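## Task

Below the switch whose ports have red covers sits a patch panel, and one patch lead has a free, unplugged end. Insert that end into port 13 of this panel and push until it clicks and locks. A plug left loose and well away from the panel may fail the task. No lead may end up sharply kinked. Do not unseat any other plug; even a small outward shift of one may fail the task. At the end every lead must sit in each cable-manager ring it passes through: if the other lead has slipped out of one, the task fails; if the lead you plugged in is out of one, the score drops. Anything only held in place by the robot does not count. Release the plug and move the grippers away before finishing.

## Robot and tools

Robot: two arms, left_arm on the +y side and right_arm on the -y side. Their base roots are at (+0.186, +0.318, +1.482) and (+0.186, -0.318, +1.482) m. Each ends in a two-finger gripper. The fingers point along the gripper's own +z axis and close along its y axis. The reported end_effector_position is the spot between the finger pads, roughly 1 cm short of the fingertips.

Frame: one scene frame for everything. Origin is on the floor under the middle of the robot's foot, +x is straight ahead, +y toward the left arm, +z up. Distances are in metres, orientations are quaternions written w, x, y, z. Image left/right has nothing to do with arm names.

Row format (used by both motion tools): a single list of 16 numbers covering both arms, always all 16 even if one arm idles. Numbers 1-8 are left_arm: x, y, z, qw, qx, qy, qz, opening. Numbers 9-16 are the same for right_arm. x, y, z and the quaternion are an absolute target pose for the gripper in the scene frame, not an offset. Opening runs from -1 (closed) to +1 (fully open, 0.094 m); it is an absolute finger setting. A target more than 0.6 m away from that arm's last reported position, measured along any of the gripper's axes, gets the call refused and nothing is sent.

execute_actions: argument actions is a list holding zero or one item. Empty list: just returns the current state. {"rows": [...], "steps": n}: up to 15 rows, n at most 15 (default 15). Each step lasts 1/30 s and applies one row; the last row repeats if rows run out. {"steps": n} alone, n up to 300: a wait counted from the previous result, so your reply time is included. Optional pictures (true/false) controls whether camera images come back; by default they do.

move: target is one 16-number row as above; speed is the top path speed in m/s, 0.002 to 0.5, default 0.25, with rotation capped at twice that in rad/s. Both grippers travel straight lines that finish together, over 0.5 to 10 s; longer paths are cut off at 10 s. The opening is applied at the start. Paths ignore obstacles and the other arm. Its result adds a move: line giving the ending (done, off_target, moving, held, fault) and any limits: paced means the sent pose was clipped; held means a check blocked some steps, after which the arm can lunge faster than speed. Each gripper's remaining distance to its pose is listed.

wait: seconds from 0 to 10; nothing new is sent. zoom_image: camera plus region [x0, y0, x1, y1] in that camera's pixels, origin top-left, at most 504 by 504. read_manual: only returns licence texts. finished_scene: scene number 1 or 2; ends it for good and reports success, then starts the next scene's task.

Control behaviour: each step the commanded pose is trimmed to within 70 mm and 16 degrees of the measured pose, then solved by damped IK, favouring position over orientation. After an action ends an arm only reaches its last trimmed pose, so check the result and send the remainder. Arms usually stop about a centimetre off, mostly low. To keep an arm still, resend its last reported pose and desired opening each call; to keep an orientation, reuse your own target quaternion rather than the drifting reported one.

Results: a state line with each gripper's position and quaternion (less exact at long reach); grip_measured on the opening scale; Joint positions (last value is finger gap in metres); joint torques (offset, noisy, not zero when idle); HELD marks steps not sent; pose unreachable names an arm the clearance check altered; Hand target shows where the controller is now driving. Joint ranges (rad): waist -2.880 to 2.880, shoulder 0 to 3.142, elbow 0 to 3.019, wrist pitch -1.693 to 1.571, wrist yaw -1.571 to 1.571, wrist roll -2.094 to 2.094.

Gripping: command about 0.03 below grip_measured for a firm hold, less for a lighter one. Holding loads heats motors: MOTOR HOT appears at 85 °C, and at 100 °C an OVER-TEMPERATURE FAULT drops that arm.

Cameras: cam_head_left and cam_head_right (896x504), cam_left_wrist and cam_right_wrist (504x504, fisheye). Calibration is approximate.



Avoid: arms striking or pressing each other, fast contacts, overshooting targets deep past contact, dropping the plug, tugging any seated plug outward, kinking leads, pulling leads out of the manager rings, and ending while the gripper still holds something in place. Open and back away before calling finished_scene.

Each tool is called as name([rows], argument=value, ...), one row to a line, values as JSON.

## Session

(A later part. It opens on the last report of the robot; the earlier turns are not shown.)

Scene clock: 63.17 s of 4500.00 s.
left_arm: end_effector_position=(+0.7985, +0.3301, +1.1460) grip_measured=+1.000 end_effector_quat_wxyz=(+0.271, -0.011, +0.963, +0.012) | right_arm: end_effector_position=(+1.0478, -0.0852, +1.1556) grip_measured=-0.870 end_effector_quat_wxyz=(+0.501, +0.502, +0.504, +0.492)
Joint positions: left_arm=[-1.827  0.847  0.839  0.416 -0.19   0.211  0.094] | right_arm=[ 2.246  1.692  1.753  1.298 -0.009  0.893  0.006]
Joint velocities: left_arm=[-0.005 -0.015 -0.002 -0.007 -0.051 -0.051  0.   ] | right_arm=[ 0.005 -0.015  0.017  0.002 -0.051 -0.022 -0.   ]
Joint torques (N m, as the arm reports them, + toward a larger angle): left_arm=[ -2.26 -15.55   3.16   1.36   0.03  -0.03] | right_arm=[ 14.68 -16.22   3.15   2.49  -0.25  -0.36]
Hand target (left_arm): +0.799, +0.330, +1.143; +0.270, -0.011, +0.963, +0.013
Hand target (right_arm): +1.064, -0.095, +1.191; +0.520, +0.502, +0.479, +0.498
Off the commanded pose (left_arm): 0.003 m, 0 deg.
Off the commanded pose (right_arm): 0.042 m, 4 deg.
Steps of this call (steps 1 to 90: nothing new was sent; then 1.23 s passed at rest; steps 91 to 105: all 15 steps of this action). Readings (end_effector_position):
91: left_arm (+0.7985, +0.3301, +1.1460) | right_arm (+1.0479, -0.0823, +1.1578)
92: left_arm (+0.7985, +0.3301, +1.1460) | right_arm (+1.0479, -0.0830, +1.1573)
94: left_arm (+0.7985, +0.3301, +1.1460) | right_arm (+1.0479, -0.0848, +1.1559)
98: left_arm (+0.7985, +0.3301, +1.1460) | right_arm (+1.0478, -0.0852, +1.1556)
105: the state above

move(target=[0.799,0.330,1.143,0.270,-0.011,0.963,0.013,1, 1.0544,-0.0705,1.1615,0.5022,0.5042,0.4978,0.4947,-0.895], speed=0.03)

zoom_image(camera="cam_right_wrist", region=[190, 170, 310, 270])

zoom_image(camera="cam_head_right", region=[430, 175, 500, 225])

Scene clock: 67.20 s of 4500.00 s.
left_arm: end_effector_position=(+0.7985, +0.3301, +1.1460) grip_measured=+1.000 end_effector_quat_wxyz=(+0.271, -0.011, +0.963, +0.012) | right_arm: end_effector_position=(+1.0519, -0.0875, +1.1579) grip_measured=-0.870 end_effector_quat_wxyz=(+0.506, +0.503, +0.501, +0.491)
Joint positions: left_arm=[-1.827  0.847  0.839  0.416 -0.19   0.211  0.094] | right_arm=[ 2.247  1.693  1.766  1.298 -0.005  0.89   0.006]
Joint velocities: left_arm=[-0.005  0.015 -0.012 -0.007 -0.007 -0.037  0.   ] | right_arm=[-0.015 -0.005 -0.007  0.002  0.007  0.007  0.   ]
Joint torques (N m, as the arm reports them, + toward a larger angle): left_arm=[ -2.34 -15.61   3.2    1.4    0.03  -0.03] | right_arm=[ 14.54 -12.42   4.93   1.19  -0.24  -0.37]
Hand target (left_arm): +0.799, +0.330, +1.143; +0.270, -0.011, +0.963, +0.013
Hand target (right_arm): +1.054, -0.071, +1.162; +0.502, +0.504, +0.498, +0.495
Off the commanded pose (left_arm): 0.003 m, 0 deg.
Off the commanded pose (right_arm): 0.018 m, 1 deg.
After step 90, 0.13 s passed at rest.
move: off_target (right_arm)
camera_calibration (this result's frames):
cam_right_wrist: T_world_to_cam=[[-0.00772466, -0.00719352, -0.999944, 1.16468], [-0.567049, 0.823683, -0.001545, 0.676109], [0.823648, 0.567006, -0.0104417, -0.680726], [0, 0, 0, 1]] pos_world=[0.953062, -0.162545, 1.15855]

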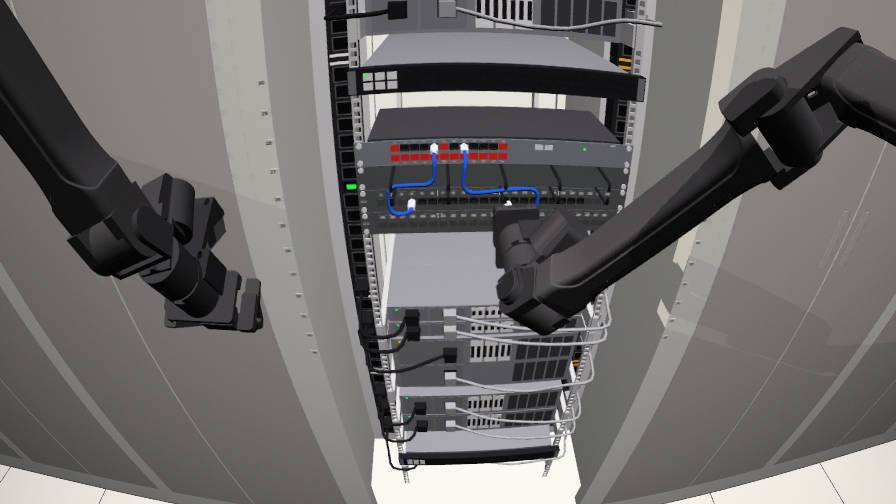

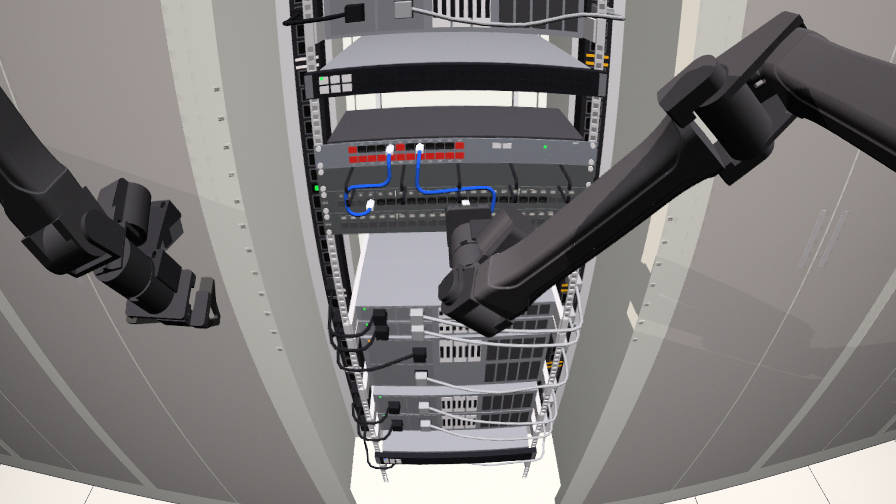

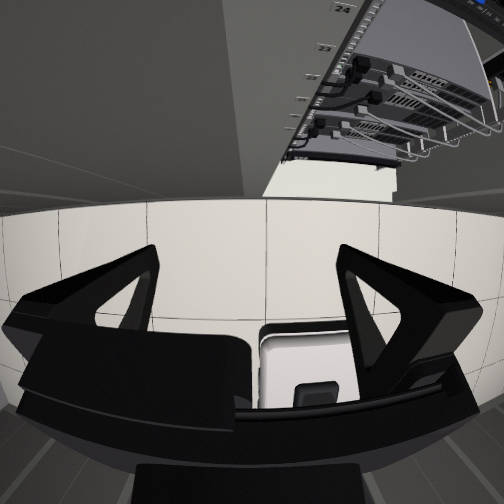

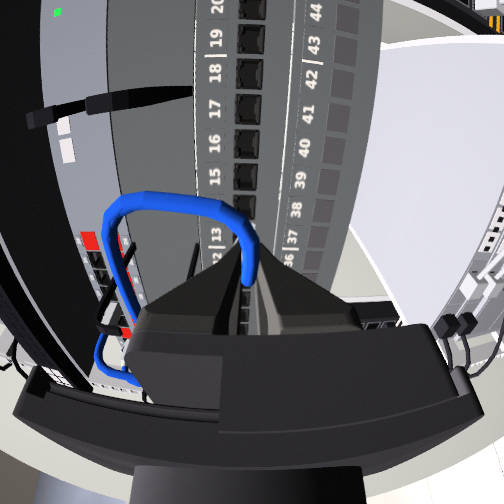

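Region (190, 170, 310, 270) of cam_right_wrist's 504x504 image, scaled by 4.200, with more detail than that image has.

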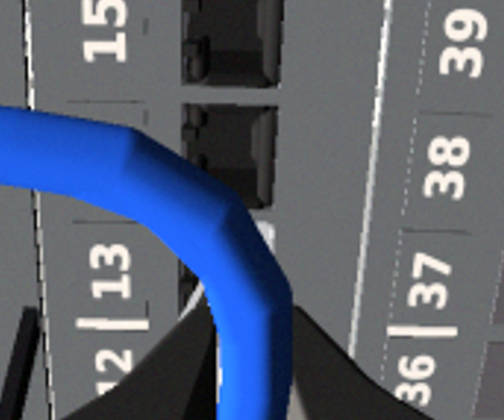

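Region (430, 175, 500, 225) of cam_head_right's 896x504 image, scaled by 7.200, with more detail than that image has; it fills the top 360 rows of this view, and the rest is white.

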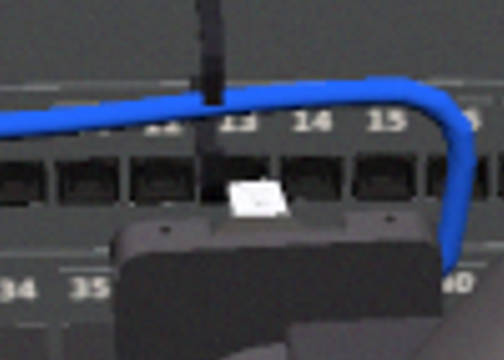

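move(target=[0.799,0.330,1.143,0.270,-0.011,0.963,0.013,1, 1.0544,-0.0665,1.163,0.4909,0.5155,0.4867,0.5059,-0.895], speed=0.03)

zoom_image(camera="cam_right_wrist", region=[190, 170, 310, 270])

zoom_image(camera="cam_head_right", region=[430, 175, 500, 225])

Scene clock: 73.00 s of 4500.00 s.
left_arm: end_effector_position=(+0.7985, +0.3301, +1.1460) grip_measured=+1.000 end_effector_quat_wxyz=(+0.271, -0.011, +0.963, +0.012) | right_arm: end_effector_position=(+1.0506, -0.0824, +1.1588) grip_measured=-0.870 end_effector_quat_wxyz=(+0.500, +0.508, +0.497, +0.495)
Joint positions: left_arm=[-1.827  0.847  0.839  0.416 -0.19   0.211  0.094] | right_arm=[ 2.256  1.697  1.766  1.298 -0.002  0.902  0.006]
Joint velocities: left_arm=[-0.015 -0.015  0.002 -0.007 -0.007  0.022  0.   ] | right_arm=[-0.005  0.005 -0.022 -0.002 -0.051 -0.022 -0.   ]
Joint torques (N m, as the arm reports them, + toward a larger angle): left_arm=[ -2.34 -15.46   3.13   1.4    0.04  -0.04] | right_arm=[ 14.75 -12.97   5.03   1.11  -0.26  -0.13]
Hand target (left_arm): +0.799, +0.330, +1.143; +0.270, -0.011, +0.963, +0.013
Hand target (right_arm): +1.054, -0.067, +1.164; +0.491, +0.516, +0.487, +0.506
Off the commanded pose (left_arm): 0.003 m, 0 deg.
Off the commanded pose (right_arm): 0.017 m, 2 deg.
After step 90, 1.43 s passed at rest.
move: off_target (right_arm)
camera_calibration (this result's frames):
cam_right_wrist: T_world_to_cam=[[-0.0106116, 0.0136701, -0.99985, 1.17021], [-0.56804, 0.82282, 0.0172784, 0.650319], [0.822933, 0.568138, -0.000966287, -0.692698], [0, 0, 0, 1]] pos_world=[0.951868, -0.157544, 1.15813]

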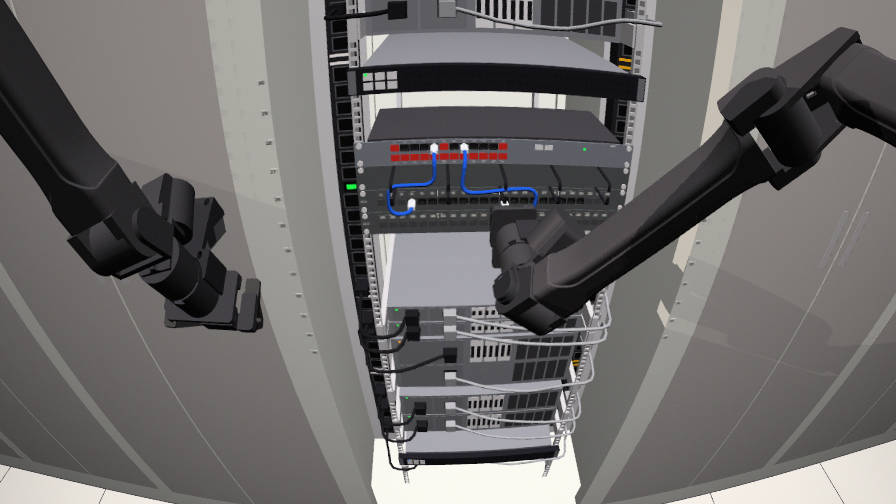

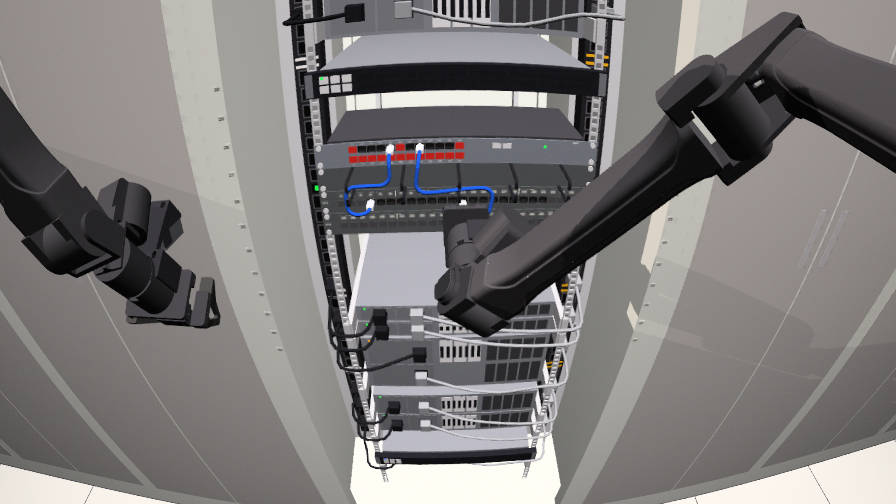

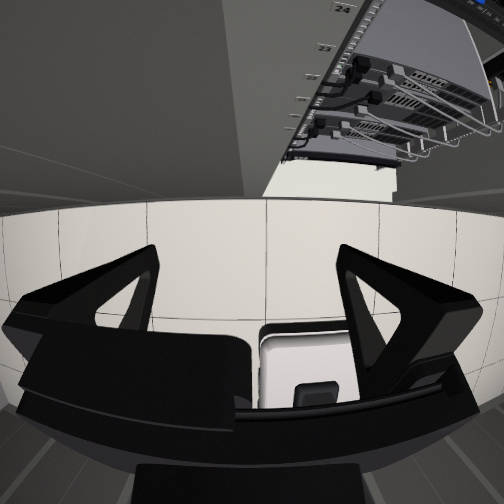

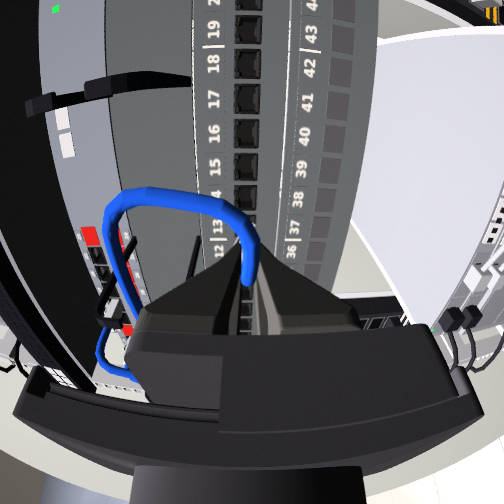

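Region (190, 170, 310, 270) of cam_right_wrist's 504x504 image, scaled by 4.200, with more detail than that image has.

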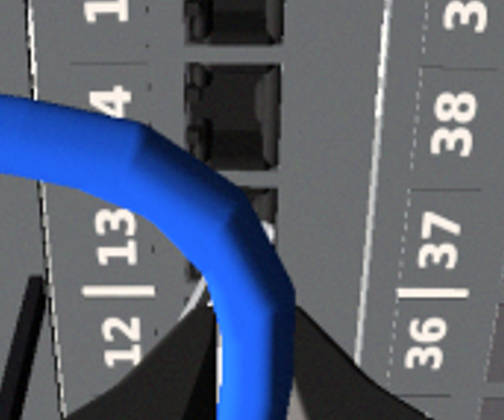

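Region (430, 175, 500, 225) of cam_head_right's 896x504 image, scaled by 7.200, with more detail than that image has; it fills the top 360 rows of this view, and the rest is white.

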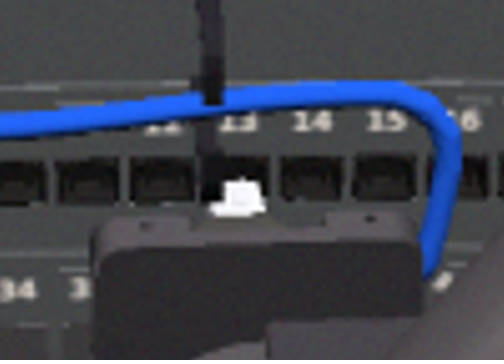

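move(target=[0.799,0.330,1.143,0.270,-0.011,0.963,0.013,1, 1.0585,-0.067,1.1636,0.4909,0.5155,0.4867,0.5059,-0.895], speed=0.02)

zoom_image(camera="cam_right_wrist", region=[190, 170, 310, 270])

zoom_image(camera="cam_head_right", region=[430, 175, 500, 225])

Scene clock: 75.63 s of 4500.00 s.
left_arm: end_effector_position=(+0.7985, +0.3301, +1.1460) grip_measured=+1.000 end_effector_quat_wxyz=(+0.271, -0.011, +0.963, +0.012) | right_arm: end_effector_position=(+1.0553, -0.0837, +1.1601) grip_measured=-0.870 end_effector_quat_wxyz=(+0.501, +0.508, +0.496, +0.495)
Joint positions: left_arm=[-1.827  0.847  0.839  0.416 -0.19   0.211  0.094] | right_arm=[ 2.256  1.698  1.78   1.288 -0.001  0.902  0.006]
Joint velocities: left_arm=[-0.005 -0.005  0.002  0.002 -0.007  0.022  0.   ] | right_arm=[-0.005  0.005 -0.007 -0.002  0.007  0.007  0.   ]
Joint torques (N m, as the arm reports them, + toward a larger angle): left_arm=[ -2.12 -15.45   3.22   1.4    0.03  -0.04] | right_arm=[ 14.25 -12.39   5.05   1.09  -0.29  -0.13]
Hand target (left_arm): +0.799, +0.330, +1.143; +0.270, -0.011, +0.963, +0.013
Hand target (right_arm): +1.058, -0.067, +1.164; +0.491, +0.516, +0.487, +0.506
Off the commanded pose (left_arm): 0.003 m, 0 deg.
Off the commanded pose (right_arm): 0.017 m, 2 deg.
move: off_target (right_arm)
camera_calibration (this result's frames):
cam_right_wrist: T_world_to_cam=[[-0.00866809, 0.0140147, -0.999864, 1.16956], [-0.566007, 0.824236, 0.0164598, 0.652995], [0.824355, 0.566072, 0.000787835, -0.699539], [0, 0, 0, 1]] pos_world=[0.956406, -0.158624, 1.15921]

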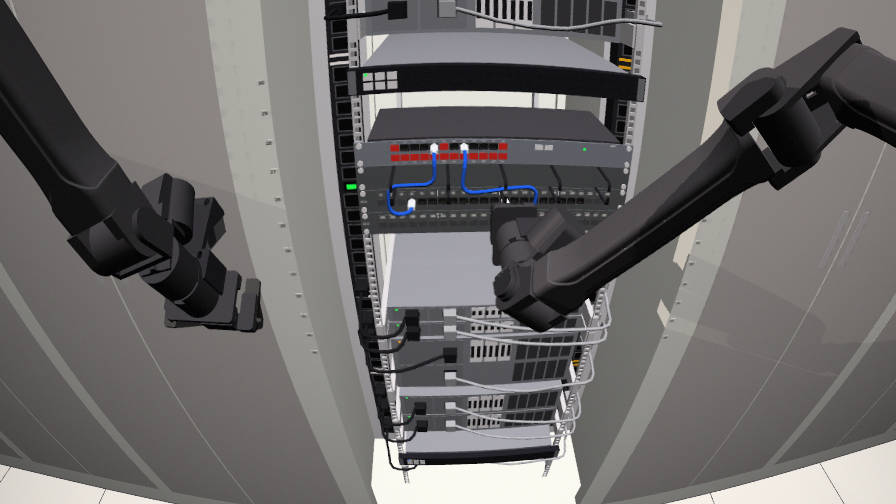

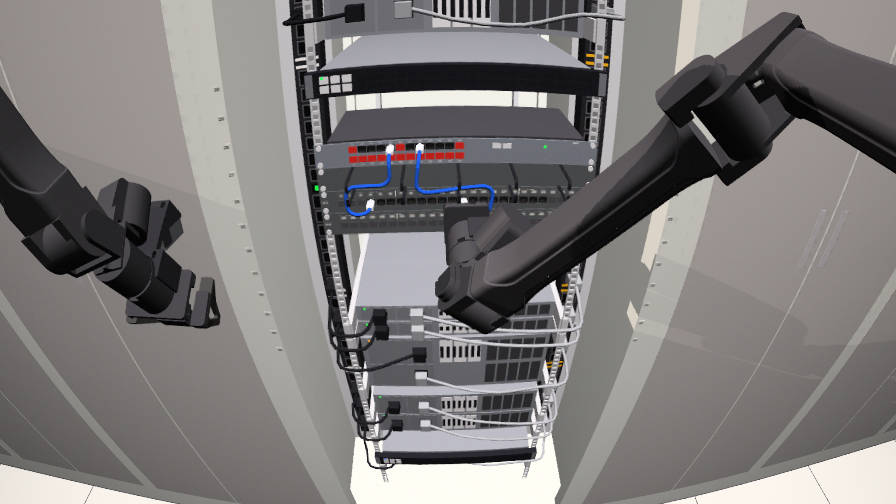

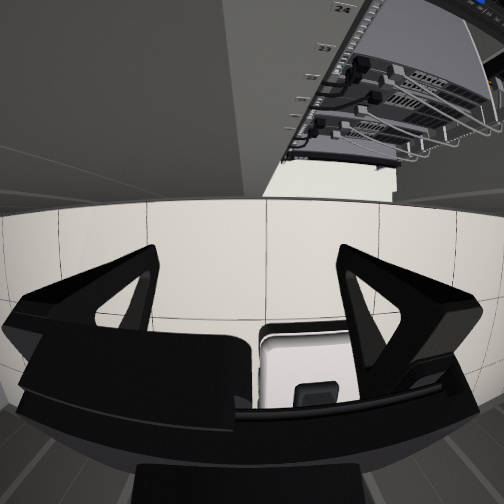

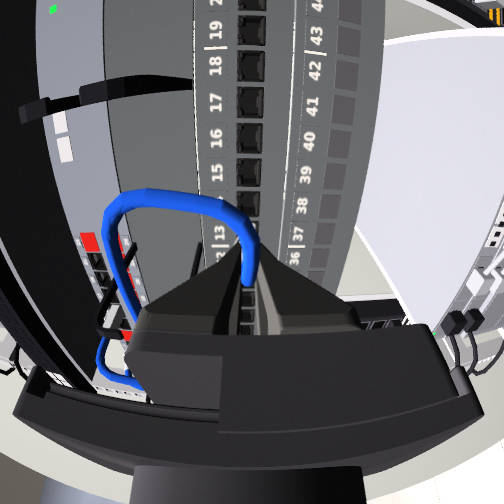

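Region (190, 170, 310, 270) of cam_right_wrist's 504x504 image, scaled by 4.200, with more detail than that image has.

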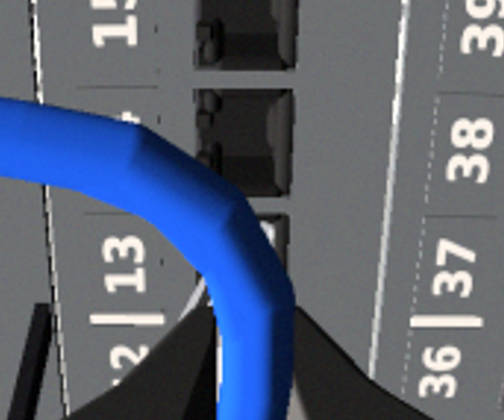

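Region (430, 175, 500, 225) of cam_head_right's 896x504 image, scaled by 7.200, with more detail than that image has; it fills the top 360 rows of this view, and the rest is white.

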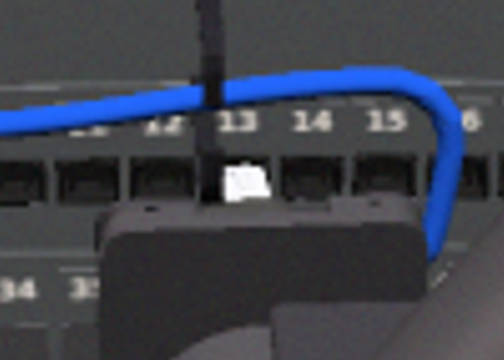

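The plug is aligned at the port mouth; advancing it in.

move(target=[0.799,0.330,1.143,0.270,-0.011,0.963,0.013,1, 1.0655,-0.0663,1.1633,0.4909,0.5155,0.4867,0.5059,-0.895], speed=0.02)

zoom_image(camera="cam_right_wrist", region=[190, 170, 310, 270])

zoom_image(camera="cam_head_right", region=[430, 175, 500, 225])

Scene clock: 77.80 s of 4500.00 s.
left_arm: end_effector_position=(+0.7985, +0.3301, +1.1460) grip_measured=+1.000 end_effector_quat_wxyz=(+0.271, -0.011, +0.963, +0.012) | right_arm: end_effector_position=(+1.0558, -0.0829, +1.1590) grip_measured=-0.870 end_effector_quat_wxyz=(+0.500, +0.509, +0.496, +0.495)
Joint positions: left_arm=[-1.827  0.847  0.839  0.416 -0.19   0.211  0.094] | right_arm=[ 2.256  1.7    1.784  1.284 -0.001  0.902  0.006]
Joint velocities: left_arm=[ 0.005 -0.005  0.002 -0.002 -0.007  0.007  0.   ] | right_arm=[ 0.005 -0.005 -0.007 -0.022  0.022 -0.022 -0.   ]
Joint torques (N m, as the arm reports them, + toward a larger angle): left_arm=[ -2.23 -15.46   3.23   1.38   0.02  -0.04] | right_arm=[ 14.67 -12.48   6.46   0.35  -0.28  -0.14]
Hand target (left_arm): +0.799, +0.330, +1.143; +0.270, -0.011, +0.963, +0.013
Hand target (right_arm): +1.064, -0.067, +1.164; +0.491, +0.516, +0.487, +0.506
Off the commanded pose (left_arm): 0.003 m, 0 deg.
Off the commanded pose (right_arm): 0.020 m, 2 deg.
move: off_target (right_arm)
camera_calibration (this result's frames):
cam_right_wrist: T_world_to_cam=[[-0.0107737, 0.0140541, -0.999843, 1.17068], [-0.567347, 0.823289, 0.0176858, 0.652498], [0.823408, 0.567449, -0.000896253, -0.697342], [0, 0, 0, 1]] pos_world=[0.957003, -0.157941, 1.15833]

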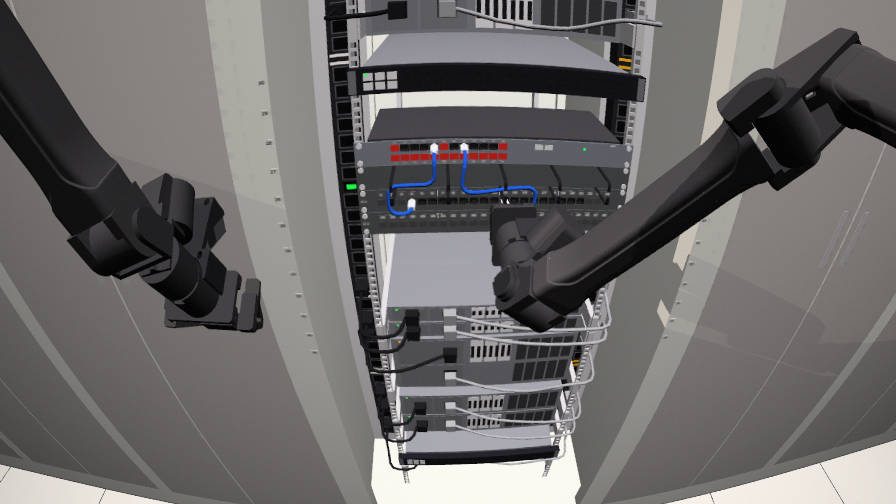

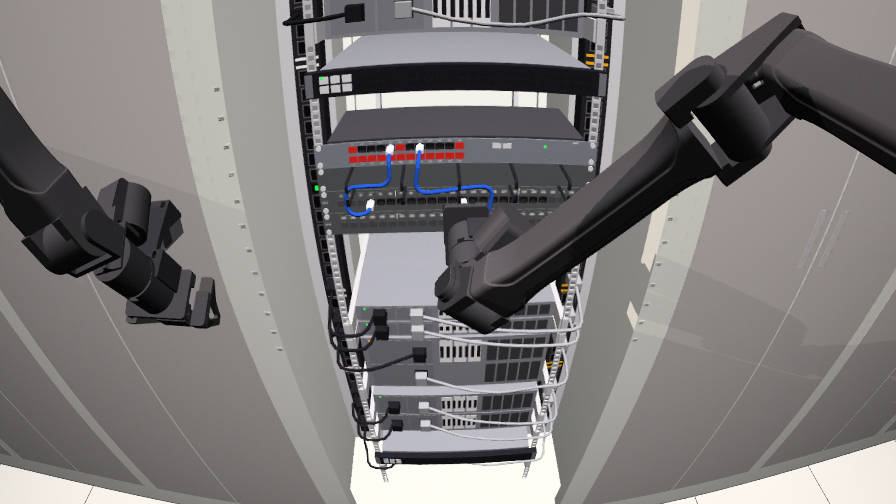

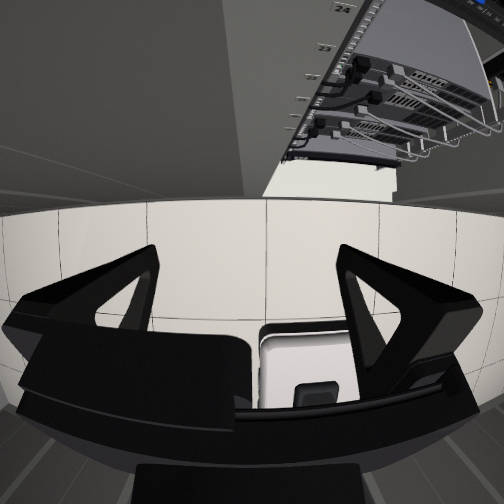

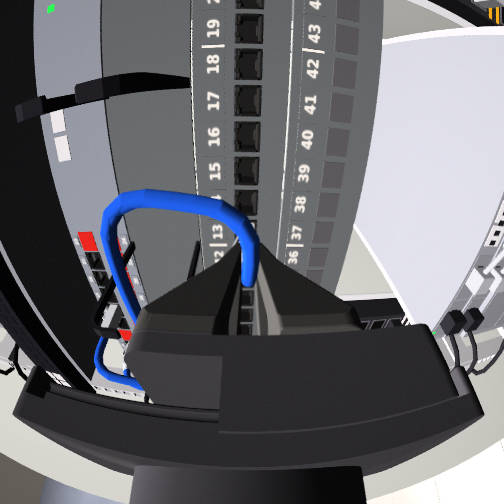

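Region (190, 170, 310, 270) of cam_right_wrist's 504x504 image, scaled by 4.200, with more detail than that image has.

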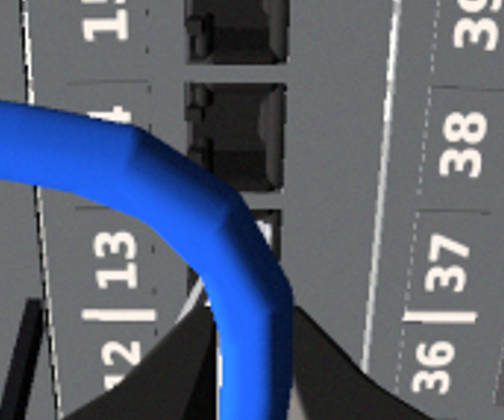

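Region (430, 175, 500, 225) of cam_head_right's 896x504 image, scaled by 7.200, with more detail than that image has; it fills the top 360 rows of this view, and the rest is white.

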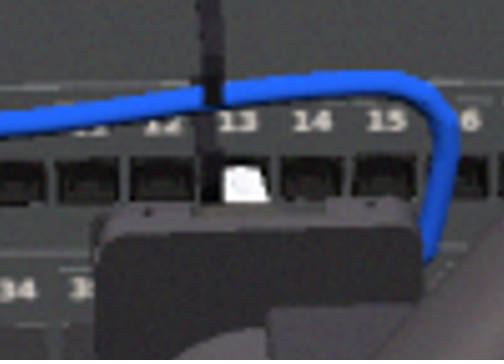

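execute_actions([
  {"rows":[[0.799,0.330,1.143,0.270,-0.011,0.963,0.013,1, 1.0668,-0.0685,1.1661,0.4936,0.5152,0.484,0.5062,-0.895],[0.799,0.330,1.143,0.270,-0.011,0.963,0.013,1, 1.0668,-0.0685,1.1661,0.4936,0.5152,0.484,0.5062,-0.895],[0.799,0.330,1.143,0.270,-0.011,0.963,0.013,1, 1.0682,-0.0708,1.1688,0.4963,0.5149,0.4813,0.5065,-0.895],[0.799,0.330,1.143,0.270,-0.011,0.963,0.013,1, 1.0682,-0.0708,1.1688,0.4963,0.5149,0.4813,0.5065,-0.895],[0.799,0.330,1.143,0.270,-0.011,0.963,0.013,1, 1.0695,-0.073,1.1716,0.499,0.5146,0.4786,0.5068,-0.895]],"steps":15},
])

zoom_image(camera="cam_right_wrist", region=[190, 170, 310, 270])

Scene clock: 81.80 s of 4500.00 s.
left_arm: end_effector_position=(+0.7985, +0.3301, +1.1460) grip_measured=+1.000 end_effector_quat_wxyz=(+0.271, -0.011, +0.963, +0.012) | right_arm: end_effector_position=(+1.0558, -0.0830, +1.1591) grip_measured=-0.870 end_effector_quat_wxyz=(+0.500, +0.509, +0.496, +0.495)
Joint positions: left_arm=[-1.827  0.847  0.839  0.416 -0.19   0.211  0.094] | right_arm=[ 2.256  1.7    1.784  1.284 -0.001  0.902  0.006]
Joint velocities: left_arm=[ 0.015 -0.005 -0.007 -0.002 -0.051 -0.081  0.   ] | right_arm=[-0.015  0.015 -0.002  0.002 -0.022  0.066  0.   ]
Joint torques (N m, as the arm reports them, + toward a larger angle): left_arm=[ -2.22 -15.54   3.2    1.4    0.03  -0.04] | right_arm=[ 14.88 -13.08   6.39   0.97  -0.3   -0.12]
Hand target (left_arm): +0.799, +0.330, +1.143; +0.270, -0.011, +0.963, +0.013
Hand target (right_arm): +1.068, -0.074, +1.172; +0.499, +0.515, +0.479, +0.507
Off the commanded pose (left_arm): 0.003 m, 0 deg.
Off the commanded pose (right_arm): 0.021 m, 3 deg.
Steps of this call (steps 1 to 90: nothing new was sent; then 0.50 s passed at rest; steps 91 to 105: all 15 steps of this action). Readings (end_effector_position):
91: left_arm (+0.7985, +0.3301, +1.1460) | right_arm (+1.0558, -0.0829, +1.1590)
92: left_arm (+0.7985, +0.3301, +1.1460) | right_arm (+1.0558, -0.0829, +1.1590)
94: left_arm (+0.7985, +0.3301, +1.1460) | right_arm (+1.0558, -0.0829, +1.1590)
98: left_arm (+0.7985, +0.3301, +1.1460) | right_arm (+1.0558, -0.0830, +1.1591)
105: the state above
camera_calibration (this result's frames):
cam_right_wrist: T_world_to_cam=[[-0.0104729, 0.0140487, -0.999846, 1.17044], [-0.567156, 0.823424, 0.0175105, 0.652557], [0.823544, 0.567252, -0.000655795, -0.697747], [0, 0, 0, 1]] pos_world=[0.956985, -0.157976, 1.15838]

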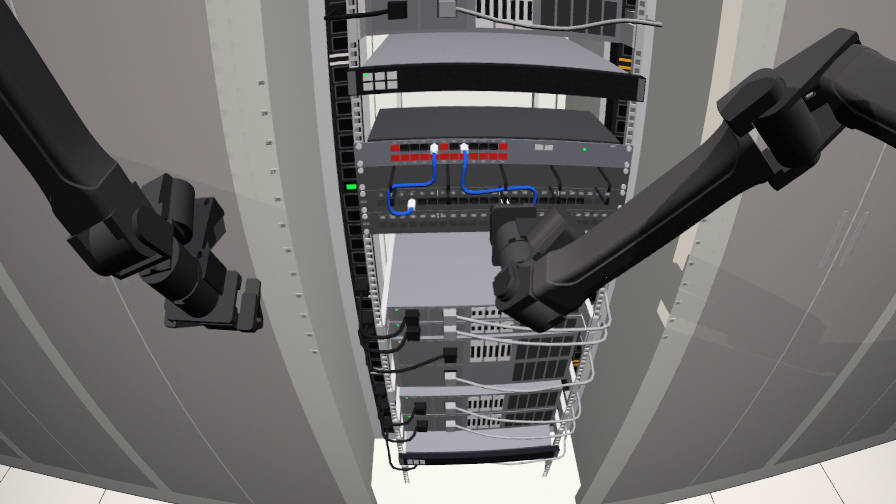

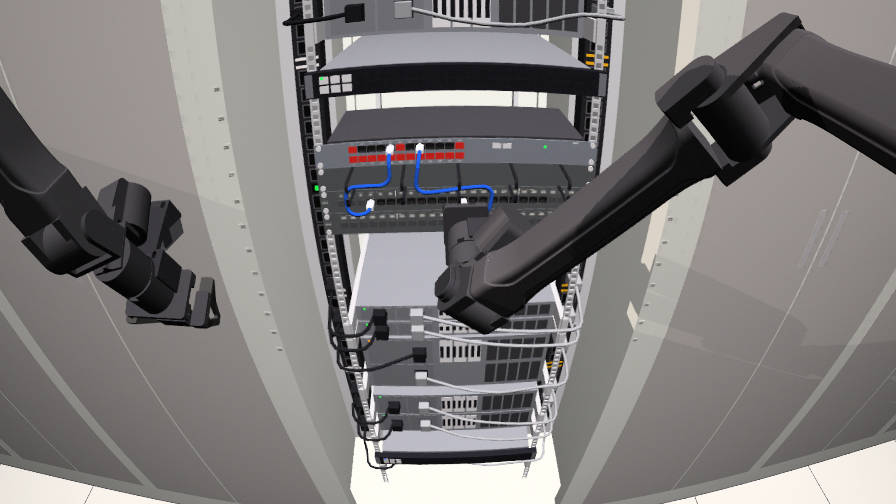

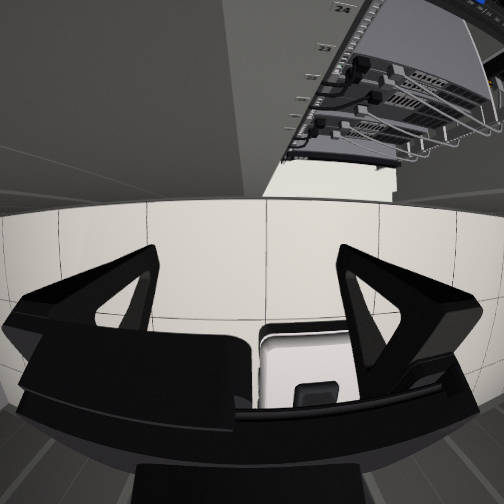

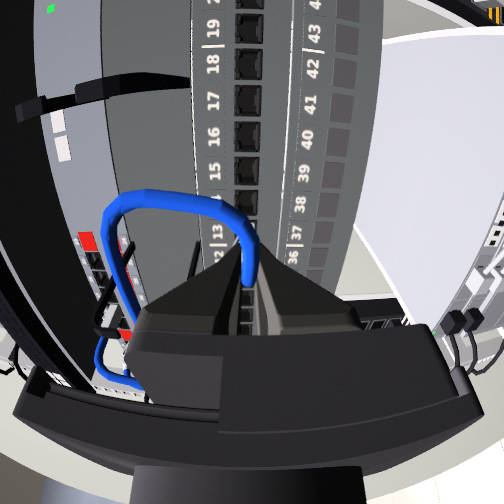

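Region (190, 170, 310, 270) of cam_right_wrist's 504x504 image, scaled by 4.200, with more detail than that image has.

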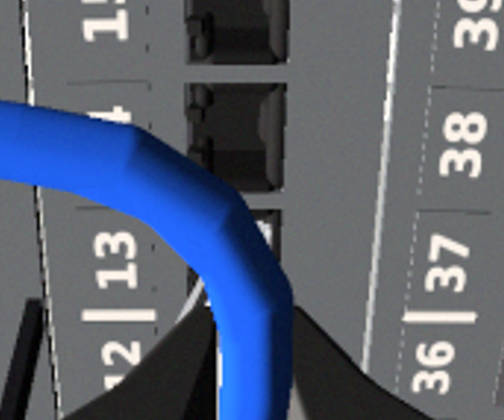

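execute_actions([
  {"rows":[[0.799,0.330,1.143,0.270,-0.011,0.963,0.013,1, 1.0705,-0.0756,1.1748,0.503,0.5142,0.4746,0.5072,-0.895],[0.799,0.330,1.143,0.270,-0.011,0.963,0.013,1, 1.0705,-0.0756,1.1748,0.503,0.5142,0.4746,0.5072,-0.895],[0.799,0.330,1.143,0.270,-0.011,0.963,0.013,1, 1.0715,-0.0781,1.178,0.5071,0.5137,0.4705,0.5077,-0.895],[0.799,0.330,1.143,0.270,-0.011,0.963,0.013,1, 1.0715,-0.0781,1.178,0.5071,0.5137,0.4705,0.5077,-0.895],[0.799,0.330,1.143,0.270,-0.011,0.963,0.013,1, 1.0725,-0.0807,1.1811,0.5111,0.5132,0.4665,0.5081,-0.895],[0.799,0.330,1.143,0.270,-0.011,0.963,0.013,1, 1.0725,-0.0807,1.1811,0.5111,0.5132,0.4665,0.5081,-0.895],[0.799,0.330,1.143,0.270,-0.011,0.963,0.013,1, 1.0735,-0.0833,1.1843,0.5152,0.5128,0.4624,0.5086,-0.895]],"steps":15},
], pictures=false)

Scene clock: 84.20 s of 4500.00 s.
left_arm: end_effector_position=(+0.7985, +0.3301, +1.1460) grip_measured=+1.000 end_effector_quat_wxyz=(+0.271, -0.011, +0.963, +0.012) | right_arm: end_effector_position=(+1.0583, -0.0844, +1.1608) grip_measured=-0.870 end_effector_quat_wxyz=(+0.503, +0.509, +0.492, +0.496)
Joint positions: left_arm=[-1.827  0.847  0.839  0.416 -0.19   0.211  0.094] | right_arm=[ 2.256  1.703  1.794  1.287 -0.001  0.904  0.006]
Joint velocities: left_arm=[ 0.005 -0.005 -0.007  0.012  0.037  0.022  0.   ] | right_arm=[ 0.005 -0.005 -0.002 -0.022 -0.007  0.007  0.001]
Joint torques (N m, as the arm reports them, + toward a larger angle): left_arm=[ -2.32 -15.57   3.17   1.4    0.04  -0.04] | right_arm=[ 14.91 -13.46   6.02   2.44  -0.29  -0.17]
Hand target (left_arm): +0.799, +0.330, +1.143; +0.270, -0.011, +0.963, +0.013
Hand target (right_arm): +1.072, -0.085, +1.184; +0.514, +0.513, +0.462, +0.509
Off the commanded pose (left_arm): 0.003 m, 0 deg.
Off the commanded pose (right_arm): 0.028 m, 4 deg.
Steps of this call (steps 1 to 57: nothing new was sent; steps 58 to 72: all 15 steps of this action). Readings (end_effector_position):
58: left_arm (+0.7985, +0.3301, +1.1460) | right_arm (+1.0558, -0.0830, +1.1591)
59: left_arm (+0.7985, +0.3301, +1.1460) | right_arm (+1.0559, -0.0832, +1.1593)
61: left_arm (+0.7985, +0.3301, +1.1460) | right_arm (+1.0559, -0.0833, +1.1595)
65: left_arm (+0.7985, +0.3301, +1.1460) | right_arm (+1.0579, -0.0847, +1.1611)
72: the state above

execute_actions([
  {"rows":[[0.799,0.330,1.143,0.270,-0.011,0.963,0.013,1, 1.0755,-0.0836,1.1847,0.5149,0.5128,0.4627,0.5086,-0.895],[0.799,0.330,1.143,0.270,-0.011,0.963,0.013,1, 1.0775,-0.084,1.1851,0.5147,0.5128,0.4629,0.5086,-0.895],[0.799,0.330,1.143,0.270,-0.011,0.963,0.013,1, 1.0795,-0.0843,1.1855,0.5144,0.5129,0.4632,0.5085,-0.895],[0.799,0.330,1.143,0.270,-0.011,0.963,0.013,1, 1.0815,-0.0847,1.186,0.5142,0.5129,0.4634,0.5085,-0.895],[0.799,0.330,1.143,0.270,-0.011,0.963,0.013,1, 1.0835,-0.085,1.1864,0.5139,0.5129,0.4637,0.5085,-0.895],[0.799,0.330,1.143,0.270,-0.011,0.963,0.013,1, 1.0855,-0.0854,1.1868,0.5137,0.513,0.4639,0.5084,-0.895],[0.799,0.330,1.143,0.270,-0.011,0.963,0.013,1, 1.0875,-0.0857,1.1872,0.5134,0.513,0.4642,0.5084,-0.895]],"steps":15},
])

zoom_image(camera="cam_right_wrist", region=[80, 170, 310, 350])

Scene clock: 86.83 s of 4500.00 s.
left_arm: end_effector_position=(+0.7985, +0.3301, +1.1460) grip_measured=+1.000 end_effector_quat_wxyz=(+0.271, -0.011, +0.963, +0.012) | right_arm: end_effector_position=(+1.0604, -0.0844, +1.1607) grip_measured=-0.870 end_effector_quat_wxyz=(+0.504, +0.509, +0.491, +0.496)
Joint positions: left_arm=[-1.827  0.847  0.839  0.416 -0.19   0.211  0.094] | right_arm=[ 2.256  1.706  1.803  1.283 -0.001  0.905  0.006]
Joint velocities: left_arm=[-0.005 -0.005 -0.002 -0.012  0.022 -0.007  0.   ] | right_arm=[-0.005 -0.005  0.017 -0.007 -0.066 -0.051 -0.   ]
Joint torques (N m, as the arm reports them, + toward a larger angle): left_arm=[ -2.1  -15.48   3.16   1.35   0.03  -0.03] | right_arm=[ 14.89 -14.44   7.31   0.91  -0.28  -0.15]
Hand target (left_arm): +0.799, +0.330, +1.143; +0.270, -0.011, +0.963, +0.013
Hand target (right_arm): +1.084, -0.088, +1.188; +0.513, +0.513, +0.464, +0.508
Off the commanded pose (left_arm): 0.003 m, 0 deg.
Off the commanded pose (right_arm): 0.038 m, 4 deg.
Steps of this call (steps 1 to 64: nothing new was sent; steps 65 to 79: all 15 steps of this action). Readings (end_effector_position):
65: left_arm (+0.7985, +0.3301, +1.1460) | right_arm (+1.0584, -0.0845, +1.1609)
66: left_arm (+0.7985, +0.3301, +1.1460) | right_arm (+1.0587, -0.0846, +1.1610)
68: left_arm (+0.7985, +0.3301, +1.1460) | right_arm (+1.0593, -0.0845, +1.1609)
72: left_arm (+0.7985, +0.3301, +1.1460) | right_arm (+1.0604, -0.0844, +1.1607)
79: the state above
camera_calibration (this result's frames):
cam_right_wrist: T_world_to_cam=[[-0.000471322, 0.01688, -0.999857, 1.16185], [-0.560797, 0.827831, 0.0142401, 0.653787], [0.827953, 0.560724, 0.00907607, -0.717222], [0, 0, 0, 1]] pos_world=[0.961016, -0.158673, 1.15889]

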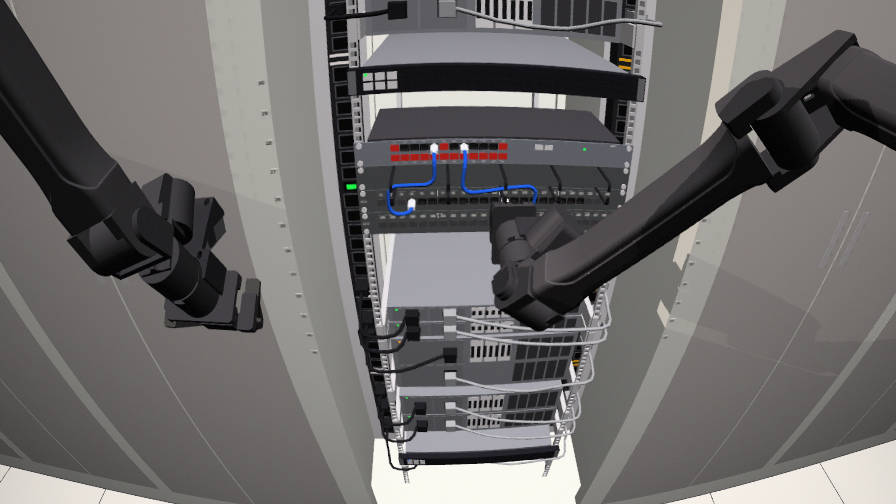

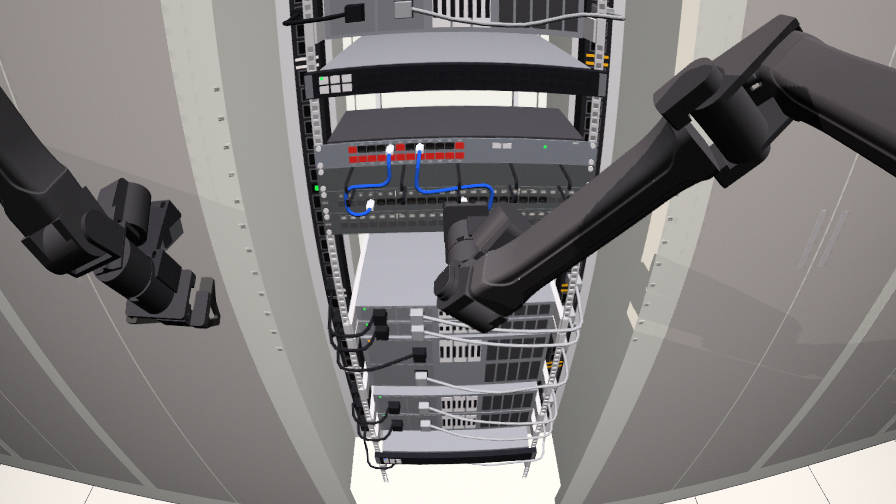

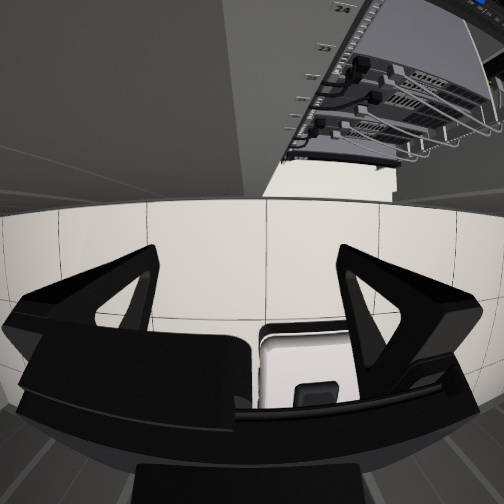

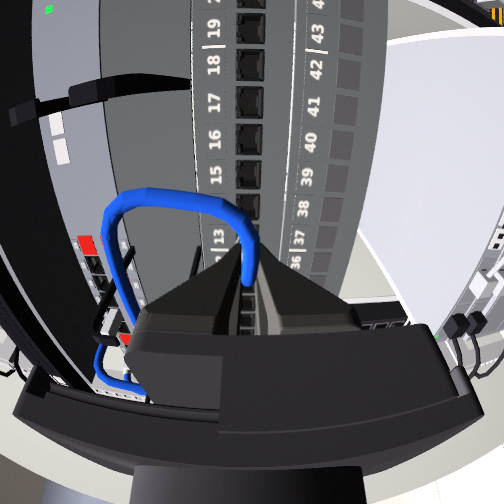

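Region (80, 170, 310, 350) of cam_right_wrist's 504x504 image, scaled by 2.191, with more detail than that image has; it fills the top 394 rows of this view, and the rest is white.

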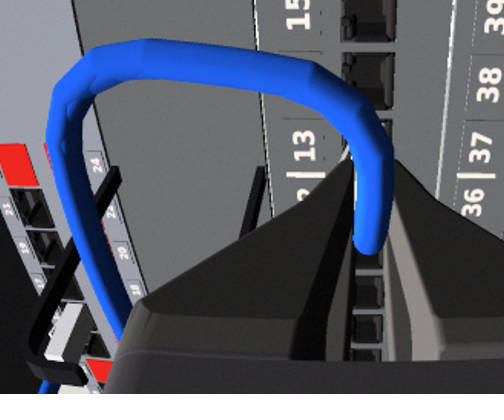

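execute_actions([
  {"rows":[[0.799,0.330,1.143,0.270,-0.011,0.963,0.013,1, 1.0903,-0.0876,1.1895,0.5152,0.5128,0.4624,0.5086,-0.9],[0.799,0.330,1.143,0.270,-0.011,0.963,0.013,1, 1.0903,-0.0876,1.1895,0.5152,0.5128,0.4624,0.5086,-0.9],[0.799,0.330,1.143,0.270,-0.011,0.963,0.013,1, 1.093,-0.0895,1.1919,0.5169,0.5126,0.4607,0.5088,-0.9],[0.799,0.330,1.143,0.270,-0.011,0.963,0.013,1, 1.093,-0.0895,1.1919,0.5169,0.5126,0.4607,0.5088,-0.9],[0.799,0.330,1.143,0.270,-0.011,0.963,0.013,1, 1.0958,-0.0914,1.1942,0.5187,0.5124,0.4589,0.509,-0.9],[0.799,0.330,1.143,0.270,-0.011,0.963,0.013,1, 1.0958,-0.0914,1.1942,0.5187,0.5124,0.4589,0.509,-0.9],[0.799,0.330,1.143,0.270,-0.011,0.963,0.013,1, 1.0985,-0.0932,1.1965,0.5205,0.5122,0.4571,0.5092,-0.9],[0.799,0.330,1.143,0.270,-0.011,0.963,0.013,1, 1.0985,-0.0932,1.1965,0.5205,0.5122,0.4571,0.5092,-0.9],[0.799,0.330,1.143,0.270,-0.011,0.963,0.013,1, 1.1012,-0.0951,1.1989,0.5222,0.512,0.4554,0.5094,-0.9],[0.799,0.330,1.143,0.270,-0.011,0.963,0.013,1, 1.1012,-0.0951,1.1989,0.5222,0.512,0.4554,0.5094,-0.9],[0.799,0.330,1.143,0.270,-0.011,0.963,0.013,1, 1.104,-0.097,1.2012,0.524,0.5118,0.4536,0.5096,-0.9]],"steps":15},
], pictures=false)

Scene clock: 90.60 s of 4500.00 s.
left_arm: end_effector_position=(+0.7985, +0.3301, +1.1460) grip_measured=+1.000 end_effector_quat_wxyz=(+0.271, -0.011, +0.963, +0.012) | right_arm: end_effector_position=(+1.0608, -0.0846, +1.1609) grip_measured=-0.870 end_effector_quat_wxyz=(+0.503, +0.509, +0.491, +0.497)
Joint positions: left_arm=[-1.827  0.847  0.839  0.416 -0.19   0.211  0.094] | right_arm=[ 2.256  1.706  1.804  1.282 -0.001  0.906  0.006]
Joint velocities: left_arm=[-0.005  0.005 -0.012  0.002  0.007 -0.007  0.   ] | right_arm=[-0.005  0.015 -0.002 -0.007 -0.051  0.007 -0.   ]
Joint torques (N m, as the arm reports them, + toward a larger angle): left_arm=[ -2.24 -15.46   3.15   1.29   0.03  -0.03] | right_arm=[ 14.66 -15.62   8.46   0.61  -0.31  -0.14]
Hand target (left_arm): +0.799, +0.330, +1.143; +0.270, -0.011, +0.963, +0.013
Hand target (right_arm): +1.097, -0.101, +1.203; +0.523, +0.512, +0.453, +0.509
Off the commanded pose (left_arm): 0.003 m, 0 deg.
Off the commanded pose (right_arm): 0.060 m, 5 deg.
Steps of this call (steps 1 to 90: nothing new was sent; then 0.27 s passed at rest; steps 91 to 105: all 15 steps of this action). Readings (end_effector_position):
91: left_arm (+0.7985, +0.3301, +1.1460) | right_arm (+1.0604, -0.0844, +1.1607)
92: left_arm (+0.7985, +0.3301, +1.1460) | right_arm (+1.0604, -0.0844, +1.1607)
94: left_arm (+0.7985, +0.3301, +1.1460) | right_arm (+1.0605, -0.0845, +1.1609)
98: left_arm (+0.7985, +0.3301, +1.1460) | right_arm (+1.0608, -0.0846, +1.1610)
105: the state above

zoom_image(camera="cam_head_left", region=[470, 170, 540, 230])

zoom_image(camera="cam_right_wrist", region=[0, 50, 230, 150])

Region (470, 170, 540, 230) of cam_head_left's 896x504 image, scaled by 7.200, with more detail than that image has; it fills the top 432 rows of this view, and the rest is white.

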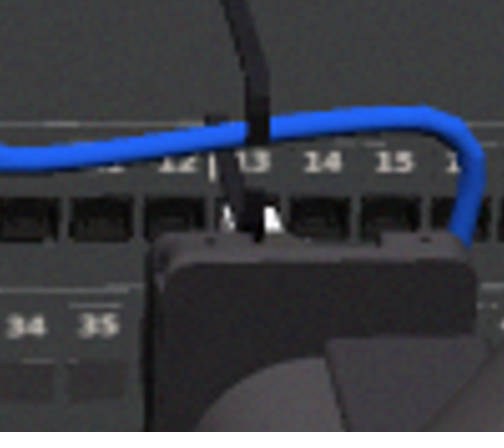

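Region (0, 50, 230, 150) of cam_right_wrist's 504x504 image, scaled by 2.191, with more detail than that image has; it fills the top 219 rows of this view, and the rest is white.

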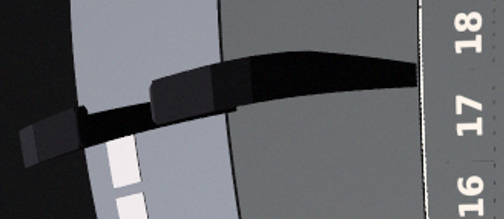

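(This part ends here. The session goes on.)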